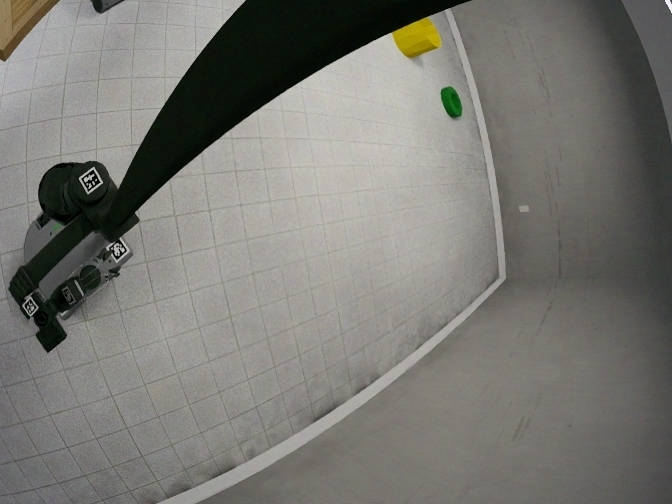

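execute_actions --actions '[{"r1":{"base":{"translate_m":0.04},"joints":{"lift_m":0.285}},"r2":{"base":{"translate_m":0.09},"joints":{"lift_m":0.285}},"r3":{"joints":{"head_pan_rad":-1.5,"head_tilt_rad":-0.9}}}]' --cameras '[]'

execute_actions --actions '[{"r1":{"base":{"rotate_rad":0.314}},"r2":{"base":{"rotate_rad":0.83}},"r3":{"joints":{"head_pan_rad":-3.14,"head_tilt_rad":-0.9}}}]' --cameras '["r1_head_camera","r2_head_camera","r3_head_camera","r3_nav_camera"]'

Scene clock: 203.60 s.
r1.base_odometry: x=+1.151 y=+0.265 heading=+2.646 (m, m, rad; r1's odometry frame)
r1.turned_by_wheels: +0.000 (rad since the last result)
r1.turned_by_imu: +0.000 (rad since the last result)
r1.base_tilt: forward=+1.9 right=-1.0 (deg)
r1.lidar_m: 2.46 3.68 2.07 3.09 2.52 0.37 0.31 0.31 0.35 0.58 1.08 1.06
r1.head_depth_mm: 2088 1803 1590 1425 1285 1138 1082 / 2086 1811 1593 1431 1288 1200 1079 / 2070 1800 1593 1008 1078 - 1058 / 2052 1801 1585 991 942 - 1055 / 2073 1791 1582 988 936 - 1051 / 2065 1790 1576 992 920 1181 1050 / 2052 1787 1335 989 906 1141 1072
r1.base_status: done
r1.joint_positions: lift_m=+0.285 arm_m=+0.003 wrist_yaw_rad=+3.001 wrist_pitch_rad=-0.414 wrist_roll_rad=-0.005 gripper_m=+0.037 head_pan_rad=-3.135 head_tilt_rad=-1.090
r1.joint_status: all done
r1.motor_effort: left_wheel=+1(75) right_wheel=+0(37) lift_m=+20(36) arm_m=+0(0) wrist_yaw_rad=-1(0) wrist_pitch_rad=+6(6) wrist_roll_rad=+0(0) gripper_m=-1(0) head_pan_rad=-1(1) head_tilt_rad=-4(4) (%)
r1.hand_pose: x=+0.0104 y=+0.0747 z=+0.2989 quat_wxyz=(+0.194, +0.698, +0.097, +0.682) (m; r1's base frame)
r1.wrist_depth_mm: - - - - - - - / - - - - - - - / - - - - 956 931 871 / 795 793 755 751 718 677 689 / 641 608 - 601 591 565 554 / 525 514 - 512 - 485 470 / 446 - - - 427 411 406
r2.base_odometry: x=-1.097 y=-0.883 heading=+1.756 (m, m, rad; r2's odometry frame)
r2.turned_by_wheels: +0.000 (rad since the last result)
r2.turned_by_imu: +0.001 (rad since the last result)
r2.base_tilt: forward=+0.2 right=+0.9 (deg)
r2.lidar_m: 2.14 2.73 4.12 4.17 2.83 2.66 0.36 0.34 0.35 0.45 2.27 2.11
r2.head_depth_mm: 2092 1818 1605 1446 1308 1215 1093 / 2104 1830 1622 1450 1314 - - / 2130 1849 1621 1073 1307 - - / 1817 1777 1634 1019 1088 - - / 1827 1814 1134 1020 960 1212 - / 2131 1880 1646 1023 930 1110 1131 / 2167 1877 1647 1024 931 957 1123
r2.base_status: done
r2.joint_positions: lift_m=+0.285 arm_m=-0.001 wrist_yaw_rad=+3.000 wrist_pitch_rad=-0.418 wrist_roll_rad=-0.009 gripper_m=+0.037 head_pan_rad=-3.144 head_tilt_rad=-1.093
r2.joint_status: all done
r2.motor_effort: left_wheel=+1(62) right_wheel=+0(11) lift_m=+24(36) arm_m=-2(2) wrist_yaw_rad=+0(0) wrist_pitch_rad=+5(5) wrist_roll_rad=+1(1) gripper_m=-1(1) head_pan_rad=+2(2) head_tilt_rad=-2(3) (%)
r2.hand_pose: x=+0.0104 y=+0.0781 z=+0.2980 quat_wxyz=(+0.195, +0.697, +0.099, +0.683) (m; r2's base frame)
r2.wrist_depth_mm: - - - - - - - / - - - - - - - / 811 813 838 844 861 880 888 / 652 646 663 670 669 691 693 / 534 537 - 565 558 556 566 / 463 490 - - 471 476 480 / - - - - 410 412 415
r3.base_odometry: x=+2.277 y=+0.211 heading=-0.470 (m, m, rad; r3's odometry frame)
r3.turned_by_wheels: +0.000 (rad since the last result)
r3.turned_by_imu: -0.001 (rad since the last result)
r3.base_tilt: forward=+0.4 right=-0.5 (deg)
r3.lidar_m: 1.07 1.40 3.35 2.65 3.94 1.17 0.99 5.03 4.91 1.57 1.10 1.04
r3.head_depth_mm: 2785 2250 1868 1579 1378 1228 1109 / 2520 2278 1882 1601 1390 1236 1137 / 1999 2187 1910 1608 1398 1243 1149 / 1699 1946 1917 1628 1418 1247 1120 / 1484 1665 1835 1647 1425 1262 1128 / 1312 1446 1612 1661 1435 1259 1130 / 1178 1287 1405 1547 1444 1267 1144
r3.base_status: not commanded
r3.joint_positions: lift_m=+0.285 arm_m=-0.001 wrist_yaw_rad=+2.999 wrist_pitch_rad=-0.420 wrist_roll_rad=+0.014 gripper_m=+0.037 head_pan_rad=-1.493 head_tilt_rad=-0.889
r3.joint_status: all done
r3.motor_effort: left_wheel=+3(3) right_wheel=-3(3) lift_m=+22(22) arm_m=+0(0) wrist_yaw_rad=+1(1) wrist_pitch_rad=+10(10) wrist_roll_rad=+0(0) gripper_m=+0(1) head_pan_rad=-5(55) head_tilt_rad=-5(19) (%)
r3.hand_pose: x=+0.0107 y=+0.0774 z=+0.2973 quat_wxyz=(+0.197, +0.705, +0.097, +0.675) (m; r3's base frame)
r3.wrist_depth_mm: - - - - - - - / - - - - - - - / 912 - 979 964 996 - 982 / 744 729 737 754 757 752 789 / 597 605 - 589 631 615 626 / 500 511 - 532 520 524 523 / 451 - - - 446 450 446
pictures: none
No camera images: the call's "cameras" was empty. Leave "cameras" out to get every camera's image.

Scene clock: 205.30 s.
r1.base_odometry: x=+1.151 y=+0.265 heading=+2.960 (m, m, rad; r1's odometry frame)
r1.turned_by_wheels: +0.314 (rad since the last result)
r1.turned_by_imu: +0.314 (rad since the last result)
r1.base_tilt: forward=+1.8 right=-1.0 (deg)
r1.lidar_m: 3.04 2.06 3.73 2.64 2.52 0.32 0.31 0.32 0.44 2.35 1.06 2.30
r1.head_depth_mm: 2079 1802 1595 1422 1291 1133 1081 / 2081 1804 1591 996 986 1205 1081 / 2088 1795 1585 990 935 - 1057 / 2077 1732 1444 993 933 - 1052 / 2074 1696 1380 991 980 - 1052 / 2062 1076 1265 989 977 1194 1056 / 1973 1724 1564 990 972 1165 1072
r1.base_status: done
r1.joint_positions: lift_m=+0.285 arm_m=+0.003 wrist_yaw_rad=+3.001 wrist_pitch_rad=-0.414 wrist_roll_rad=-0.005 gripper_m=+0.037 head_pan_rad=-3.135 head_tilt_rad=-1.090
r1.joint_status: not commanded
r1.motor_effort: left_wheel=-2(12) right_wheel=+2(8) lift_m=+21(21) arm_m=+0(0) wrist_yaw_rad=+0(1) wrist_pitch_rad=+6(6) wrist_roll_rad=+0(0) gripper_m=+0(0) head_pan_rad=-1(1) head_tilt_rad=-4(4) (%)
r1.hand_pose: x=+0.0104 y=+0.0747 z=+0.2989 quat_wxyz=(+0.194, +0.698, +0.097, +0.682) (m; r1's base frame)
r1.wrist_depth_mm: - - - - - - - / - - - - - - - / - - - - 943 909 855 / 811 767 758 749 703 704 670 / 384 622 - 595 600 564 554 / 369 508 - 510 - 477 473 / 349 - - - 423 414 406
r2.base_odometry: x=-1.097 y=-0.883 heading=+2.586 (m, m, rad; r2's odometry frame)
r2.turned_by_wheels: +0.830 (rad since the last result)
r2.turned_by_imu: +0.820 (rad since the last result)
r2.base_tilt: forward=+0.2 right=+0.9 (deg)
r2.lidar_m: 3.81 4.12 3.20 2.67 0.40 0.34 0.34 0.39 2.55 2.12 2.11 2.35
r2.head_depth_mm: 2087 1831 1614 1007 923 1184 1090 / 2101 1756 1621 1011 940 - - / 2121 1745 1421 1014 937 - - / 2122 1109 1375 1015 967 - - / 1994 1105 1139 1024 1056 1243 - / 2145 1869 1145 1028 1148 1232 1130 / 2161 1871 1653 1027 1277 1219 1121
r2.base_status: done
r2.joint_positions: lift_m=+0.285 arm_m=-0.001 wrist_yaw_rad=+3.000 wrist_pitch_rad=-0.418 wrist_roll_rad=-0.009 gripper_m=+0.037 head_pan_rad=-3.144 head_tilt_rad=-1.093
r2.joint_status: not commanded
r2.motor_effort: left_wheel=-2(9) right_wheel=+3(10) lift_m=+24(24) arm_m=-2(2) wrist_yaw_rad=+1(1) wrist_pitch_rad=+5(5) wrist_roll_rad=+1(1) gripper_m=+0(0) head_pan_rad=+2(2) head_tilt_rad=-2(3) (%)
r2.hand_pose: x=+0.0104 y=+0.0781 z=+0.2980 quat_wxyz=(+0.195, +0.697, +0.099, +0.683) (m; r2's base frame)
r2.wrist_depth_mm: 352 - - - - - - / 365 - - - - - - / 369 460 837 854 858 876 886 / 370 481 657 670 678 682 696 / 379 507 - 560 567 562 568 / 370 489 - - 469 478 479 / - - - - 412 414 418
r3.base_odometry: x=+2.277 y=+0.211 heading=-0.470 (m, m, rad; r3's odometry frame)
r3.turned_by_wheels: +0.000 (rad since the last result)
r3.turned_by_imu: +0.000 (rad since the last result)
r3.base_tilt: forward=+0.4 right=-0.5 (deg)
r3.lidar_m: 1.07 1.40 3.38 2.65 3.97 1.17 0.99 5.02 4.91 1.57 1.10 1.04
r3.head_depth_mm: 2865 1570 1449 1555 1375 1223 1112 / 2863 1609 1390 1571 1395 1250 - / 2946 1552 1374 1517 1403 1259 - / 2877 2167 1521 1628 1417 1245 1163 / 3041 2371 1942 1645 1429 1260 1148 / 3097 2408 1956 1664 1440 1263 1133 / 3146 2427 1989 1670 1446 1282 1138
r3.base_status: not commanded
r3.joint_positions: lift_m=+0.285 arm_m=-0.001 wrist_yaw_rad=+2.999 wrist_pitch_rad=-0.420 wrist_roll_rad=+0.014 gripper_m=+0.037 head_pan_rad=-3.133 head_tilt_rad=-0.889
r3.joint_status: all done
r3.motor_effort: left_wheel=+3(3) right_wheel=-3(3) lift_m=+22(22) arm_m=+0(0) wrist_yaw_rad=+1(1) wrist_pitch_rad=+10(10) wrist_roll_rad=+0(0) gripper_m=+0(0) head_pan_rad=-5(55) head_tilt_rad=-5(5) (%)
r3.hand_pose: x=+0.0107 y=+0.0774 z=+0.2973 quat_wxyz=(+0.197, +0.705, +0.097, +0.675) (m; r3's base frame)
r3.wrist_depth_mm: - - - - - - - / - - - - - - - / 917 - 964 980 971 - - / 733 741 755 770 758 761 771 / 596 609 - 608 640 624 624 / 503 506 - 530 531 515 529 / 441 - - - 446 453 448
pictures: r1_head_camera (sideways: a quarter turn clockwise sets it upright), r2_head_camera (sideways: a quarter turn clockwise sets it upright), r3_head_camera (sideways: a quarter turn clockwise sets it upright), r3_nav_camera (sideways: a quarter turn counterclockwise sets it upright)
Images, in order (width x height): r1_head_camera 896x504, r2_head_camera 896x504, r3_head_camera 896x504, r3_nav_camera 672x504.

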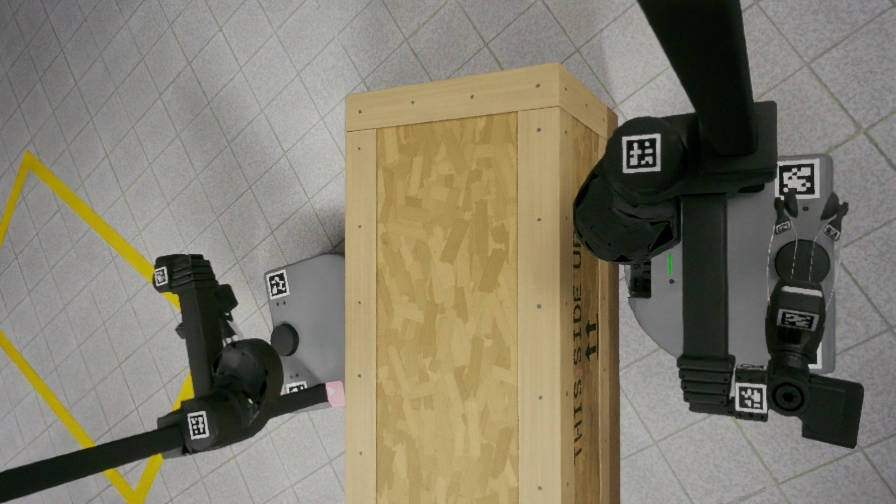

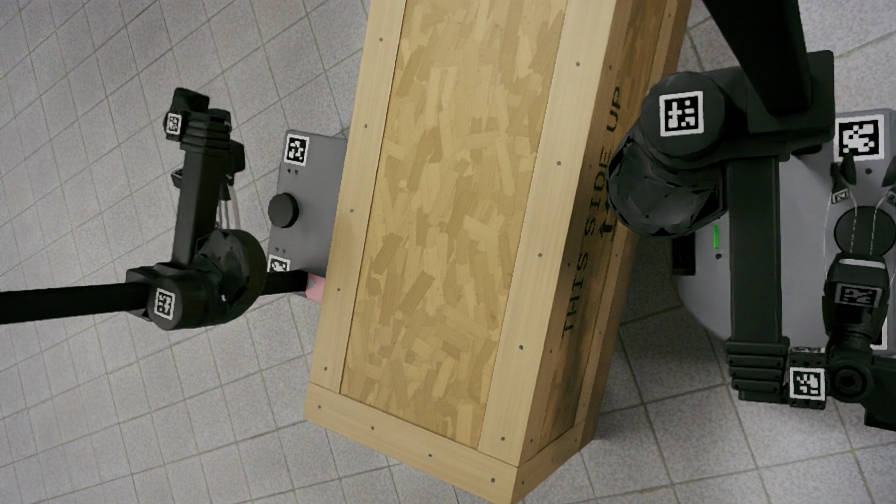

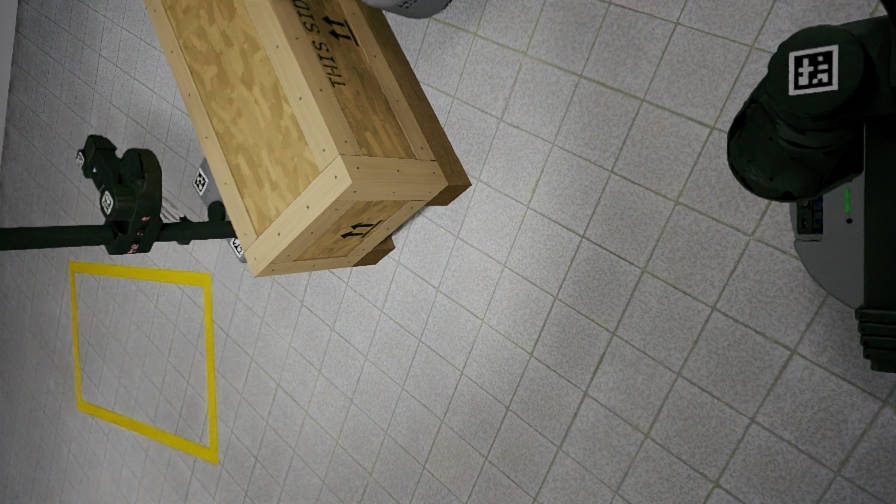

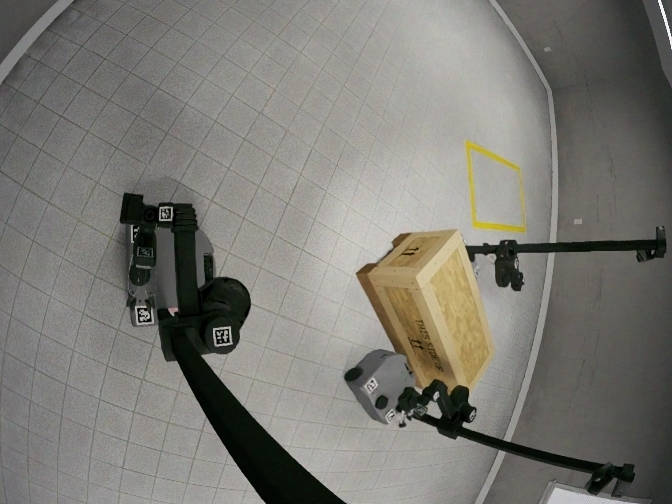

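execute_actions --actions '[{"r2":{"base":{"translate_m":0.6}},"r3":{"base":{"rotate_rad":-0.95}}}]' --cameras '[]'

execute_actions --actions '[{"r2":{"base":{"translate_m":0.95}},"r3":{"base":{"translate_m":-0.72}}}]' --cameras '["r3_head_camera","r3_nav_camera"]'

Scene clock: 226.03 s.
r1.base_odometry: x=+1.151 y=+0.265 heading=+2.960 (m, m, rad; r1's odometry frame)
r1.turned_by_wheels: +0.000 (rad since the last result)
r1.turned_by_imu: +0.000 (rad since the last result)
r1.base_tilt: forward=+1.8 right=-0.9 (deg)
r1.lidar_m: 3.05 2.06 3.72 2.64 2.52 0.32 0.31 0.32 0.44 2.36 1.18 2.30
r1.head_depth_mm: 2097 1811 1602 1424 1292 1135 1082 / 2102 1813 1589 992 984 1209 1081 / 2081 1800 1589 995 935 - 1058 / 2065 1799 1585 991 931 - 1054 / 1989 1676 1585 989 980 - 1052 / 1536 1639 1585 991 977 1190 1051 / 1933 1776 1571 986 972 1164 1069
r1.base_status: not commanded
r1.joint_positions: lift_m=+0.285 arm_m=+0.003 wrist_yaw_rad=+3.001 wrist_pitch_rad=-0.414 wrist_roll_rad=-0.005 gripper_m=+0.037 head_pan_rad=-3.135 head_tilt_rad=-1.090
r1.joint_status: not commanded
r1.motor_effort: left_wheel=-3(2) right_wheel=+3(3) lift_m=+21(21) arm_m=+0(0) wrist_yaw_rad=-1(0) wrist_pitch_rad=+6(6) wrist_roll_rad=+0(0) gripper_m=+0(0) head_pan_rad=-2(1) head_tilt_rad=-4(4) (%)
r1.hand_pose: x=+0.0104 y=+0.0747 z=+0.2989 quat_wxyz=(+0.194, +0.698, +0.097, +0.682) (m; r1's base frame)
r1.wrist_depth_mm: - - - - - - - / - - - - - - - / - - - - 932 905 842 / 808 782 747 751 716 694 668 / 382 625 - 594 597 554 558 / 369 511 - 512 - 477 465 / 359 - - - 417 414 404
r2.base_odometry: x=-1.607 y=-0.567 heading=+2.586 (m, m, rad; r2's odometry frame)
r2.turned_by_wheels: +0.000 (rad since the last result)
r2.turned_by_imu: +0.003 (rad since the last result)
r2.base_tilt: forward=+0.2 right=+0.8 (deg)
r2.lidar_m: 3.48 3.54 3.43 2.83 2.83 0.92 0.92 1.06 2.31 1.93 1.92 2.15
r2.head_depth_mm: 2097 1266 1266 1451 1310 1215 1092 / 2100 1275 1324 1458 1318 - - / 1571 1284 1367 1447 1335 - - / 1563 1286 1409 1467 1326 - - / 2082 1294 1460 1462 1330 1239 - / 2155 1321 1548 1467 1330 1228 1133 / 2134 1874 1649 1474 1334 1217 1119
r2.base_status: done
r2.joint_positions: lift_m=+0.285 arm_m=-0.001 wrist_yaw_rad=+3.000 wrist_pitch_rad=-0.418 wrist_roll_rad=-0.009 gripper_m=+0.037 head_pan_rad=-3.144 head_tilt_rad=-1.093
r2.joint_status: not commanded
r2.motor_effort: left_wheel=-1(8) right_wheel=+3(10) lift_m=+24(25) arm_m=-2(1) wrist_yaw_rad=+0(0) wrist_pitch_rad=+5(5) wrist_roll_rad=+1(1) gripper_m=+1(0) head_pan_rad=+3(2) head_tilt_rad=-3(2) (%)
r2.hand_pose: x=+0.0104 y=+0.0781 z=+0.2980 quat_wxyz=(+0.195, +0.697, +0.099, +0.683) (m; r2's base frame)
r2.wrist_depth_mm: - - - - - - - / - - - - - - - / 814 815 831 844 840 886 889 / 644 658 669 665 682 684 694 / 533 538 - 560 558 566 560 / 460 486 - - 474 473 479 / - - - - 409 415 417
r3.base_odometry: x=+2.277 y=+0.211 heading=-1.420 (m, m, rad; r3's odometry frame)
r3.turned_by_wheels: -0.950 (rad since the last result)
r3.turned_by_imu: -0.935 (rad since the last result)
r3.base_tilt: forward=+0.5 right=-0.5 (deg)
r3.lidar_m: 1.07 1.04 1.09 1.55 3.92 2.65 3.81 1.06 0.99 5.04 3.47 1.41
r3.head_depth_mm: 2866 2257 1862 1601 1382 1226 1111 / 2903 2277 1867 1604 1391 1250 - / 2925 2321 1903 1608 1406 1264 - / 2998 2376 1929 1629 1408 1252 1172 / 3037 2385 1945 1645 1427 1258 1146 / 3074 2399 1627 1547 1433 1271 1137 / 2890 1360 1613 1580 1452 1284 1142
r3.base_status: done
r3.joint_positions: lift_m=+0.285 arm_m=-0.001 wrist_yaw_rad=+2.999 wrist_pitch_rad=-0.420 wrist_roll_rad=+0.014 gripper_m=+0.037 head_pan_rad=-3.134 head_tilt_rad=-0.889
r3.joint_status: not commanded
r3.motor_effort: left_wheel=+2(9) right_wheel=-2(11) lift_m=+22(22) arm_m=+0(0) wrist_yaw_rad=+1(1) wrist_pitch_rad=+10(10) wrist_roll_rad=+0(0) gripper_m=+0(0) head_pan_rad=-5(4) head_tilt_rad=-4(5) (%)
r3.hand_pose: x=+0.0107 y=+0.0774 z=+0.2973 quat_wxyz=(+0.197, +0.705, +0.097, +0.675) (m; r3's base frame)
r3.wrist_depth_mm: - - - - - - 854 / - - - - - - 897 / 944 - 980 958 999 996 884 / 726 733 738 754 747 749 770 / 594 602 - 608 642 619 612 / 509 508 - 528 519 519 521 / 447 - - - 440 446 453
pictures: none
No camera images: the call's "cameras" was empty. Leave "cameras" out to get every camera's image.

Scene clock: 230.90 s.
r1.base_odometry: x=+1.151 y=+0.265 heading=+2.960 (m, m, rad; r1's odometry frame)
r1.turned_by_wheels: +0.000 (rad since the last result)
r1.turned_by_imu: +0.000 (rad since the last result)
r1.base_tilt: forward=+1.9 right=-1.0 (deg)
r1.lidar_m: 3.04 2.07 3.74 2.64 2.52 0.32 0.31 0.32 0.44 2.36 0.56 0.56
r1.head_depth_mm: 2098 1818 1591 1425 1296 1136 1083 / 2087 1813 1594 993 985 1204 1078 / 2080 1805 1591 995 935 - 1055 / 2075 1803 1583 994 932 - 1057 / 2063 1784 1580 988 984 - 1051 / 2040 1796 1577 988 977 1196 1054 / 2055 1787 1579 985 977 1165 1075
r1.base_status: not commanded
r1.joint_positions: lift_m=+0.285 arm_m=+0.003 wrist_yaw_rad=+3.001 wrist_pitch_rad=-0.414 wrist_roll_rad=-0.005 gripper_m=+0.037 head_pan_rad=-3.135 head_tilt_rad=-1.090
r1.joint_status: not commanded
r1.motor_effort: left_wheel=-2(2) right_wheel=+3(3) lift_m=+21(21) arm_m=+0(0) wrist_yaw_rad=-1(1) wrist_pitch_rad=+6(6) wrist_roll_rad=+0(0) gripper_m=+0(0) head_pan_rad=+0(1) head_tilt_rad=-4(4) (%)
r1.hand_pose: x=+0.0104 y=+0.0747 z=+0.2989 quat_wxyz=(+0.194, +0.698, +0.097, +0.682) (m; r1's base frame)
r1.wrist_depth_mm: - - - - - - - / - - - - - - - / - - - - 949 916 875 / 814 777 748 746 722 697 687 / 384 621 - 594 608 578 559 / 370 517 - 512 - 484 468 / 350 - - - 413 418 406
r2.base_odometry: x=-2.414 y=-0.066 heading=+2.586 (m, m, rad; r2's odometry frame)
r2.turned_by_wheels: +0.000 (rad since the last result)
r2.turned_by_imu: +0.006 (rad since the last result)
r2.base_tilt: forward=+0.2 right=+0.9 (deg)
r2.lidar_m: 2.65 2.64 2.96 3.17 3.13 3.55 1.84 3.62 1.94 1.63 1.62 1.82
r2.head_depth_mm: 2099 1817 1618 1453 1309 1209 1093 / 1831 1829 1627 1458 1320 - - / 1868 1850 1624 1457 1341 - - / 1940 1833 1632 1459 1326 - - / 1975 1847 1644 1455 1323 1240 - / 2091 1861 1645 1466 1333 1232 1134 / 2152 1869 1650 1471 1332 1216 1120
r2.base_status: done
r2.joint_positions: lift_m=+0.285 arm_m=-0.001 wrist_yaw_rad=+3.000 wrist_pitch_rad=-0.418 wrist_roll_rad=-0.009 gripper_m=+0.037 head_pan_rad=-3.144 head_tilt_rad=-1.093
r2.joint_status: not commanded
r2.motor_effort: left_wheel=-1(9) right_wheel=+3(10) lift_m=+24(24) arm_m=-2(2) wrist_yaw_rad=+0(0) wrist_pitch_rad=+5(5) wrist_roll_rad=+1(1) gripper_m=+0(1) head_pan_rad=+1(2) head_tilt_rad=-3(3) (%)
r2.hand_pose: x=+0.0104 y=+0.0781 z=+0.2980 quat_wxyz=(+0.195, +0.697, +0.099, +0.683) (m; r2's base frame)
r2.wrist_depth_mm: - - - - - - - / - - - - - - - / 801 810 817 842 850 878 887 / 640 643 658 669 679 680 702 / 535 538 - 564 559 558 563 / 456 497 - - 472 476 479 / - - - - 412 418 415
r3.base_odometry: x=+2.169 y=+0.923 heading=-1.420 (m, m, rad; r3's odometry frame)
r3.turned_by_wheels: +0.000 (rad since the last result)
r3.turned_by_imu: +0.001 (rad since the last result)
r3.base_tilt: forward=+0.4 right=-0.6 (deg)
r3.lidar_m: 1.72 1.68 1.77 2.51 2.17 2.07 3.17 0.56 0.58 0.75 5.24 2.28
r3.head_depth_mm: 2761 2259 1861 1588 1377 1224 1113 / 2916 2288 1882 1602 1391 1252 - / 2948 2297 1910 1611 1404 1260 - / 2914 2342 1916 1630 1407 1249 - / 2853 2367 1939 1650 1428 1262 1147 / 2767 2410 1956 1649 1441 1202 1129 / 2704 2431 1978 1675 1199 1061 1115
r3.base_status: done
r3.joint_positions: lift_m=+0.285 arm_m=-0.001 wrist_yaw_rad=+2.999 wrist_pitch_rad=-0.420 wrist_roll_rad=+0.014 gripper_m=+0.037 head_pan_rad=-3.134 head_tilt_rad=-0.890
r3.joint_status: not commanded
r3.motor_effort: left_wheel=+2(8) right_wheel=-2(12) lift_m=+23(23) arm_m=+0(0) wrist_yaw_rad=+1(1) wrist_pitch_rad=+10(10) wrist_roll_rad=+0(0) gripper_m=+0(0) head_pan_rad=-5(4) head_tilt_rad=-5(5) (%)
r3.hand_pose: x=+0.0107 y=+0.0774 z=+0.2973 quat_wxyz=(+0.197, +0.705, +0.097, +0.675) (m; r3's base frame)
r3.wrist_depth_mm: - - - - - - - / - - - - - - - / 940 - 973 973 965 - - / 756 722 742 748 756 778 771 / 592 592 - 614 654 610 623 / 512 520 - 527 511 523 518 / 449 - - - 446 450 446
pictures: r3_head_camera (sideways: a quarter turn clockwise sets it upright), r3_nav_camera (sideways: a quarter turn counterclockwise sets it upright)
Images, in order (width x height): r3_head_camera 896x504, r3_nav_camera 672x504.

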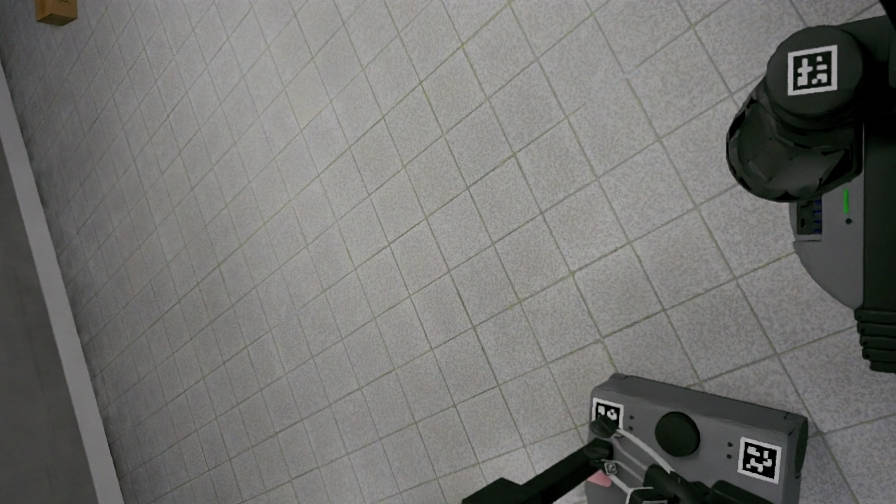

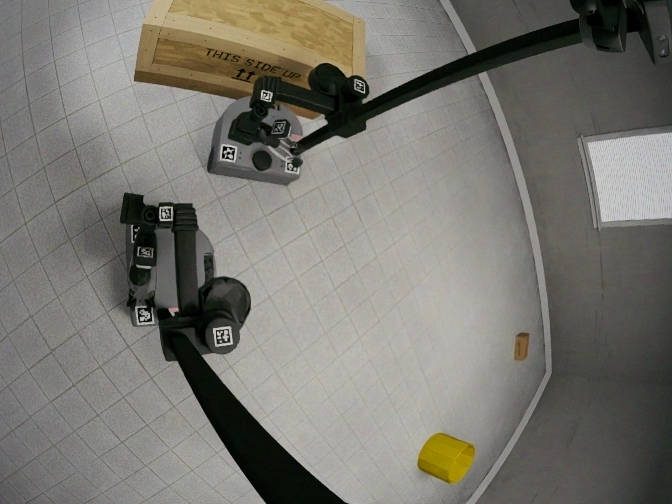

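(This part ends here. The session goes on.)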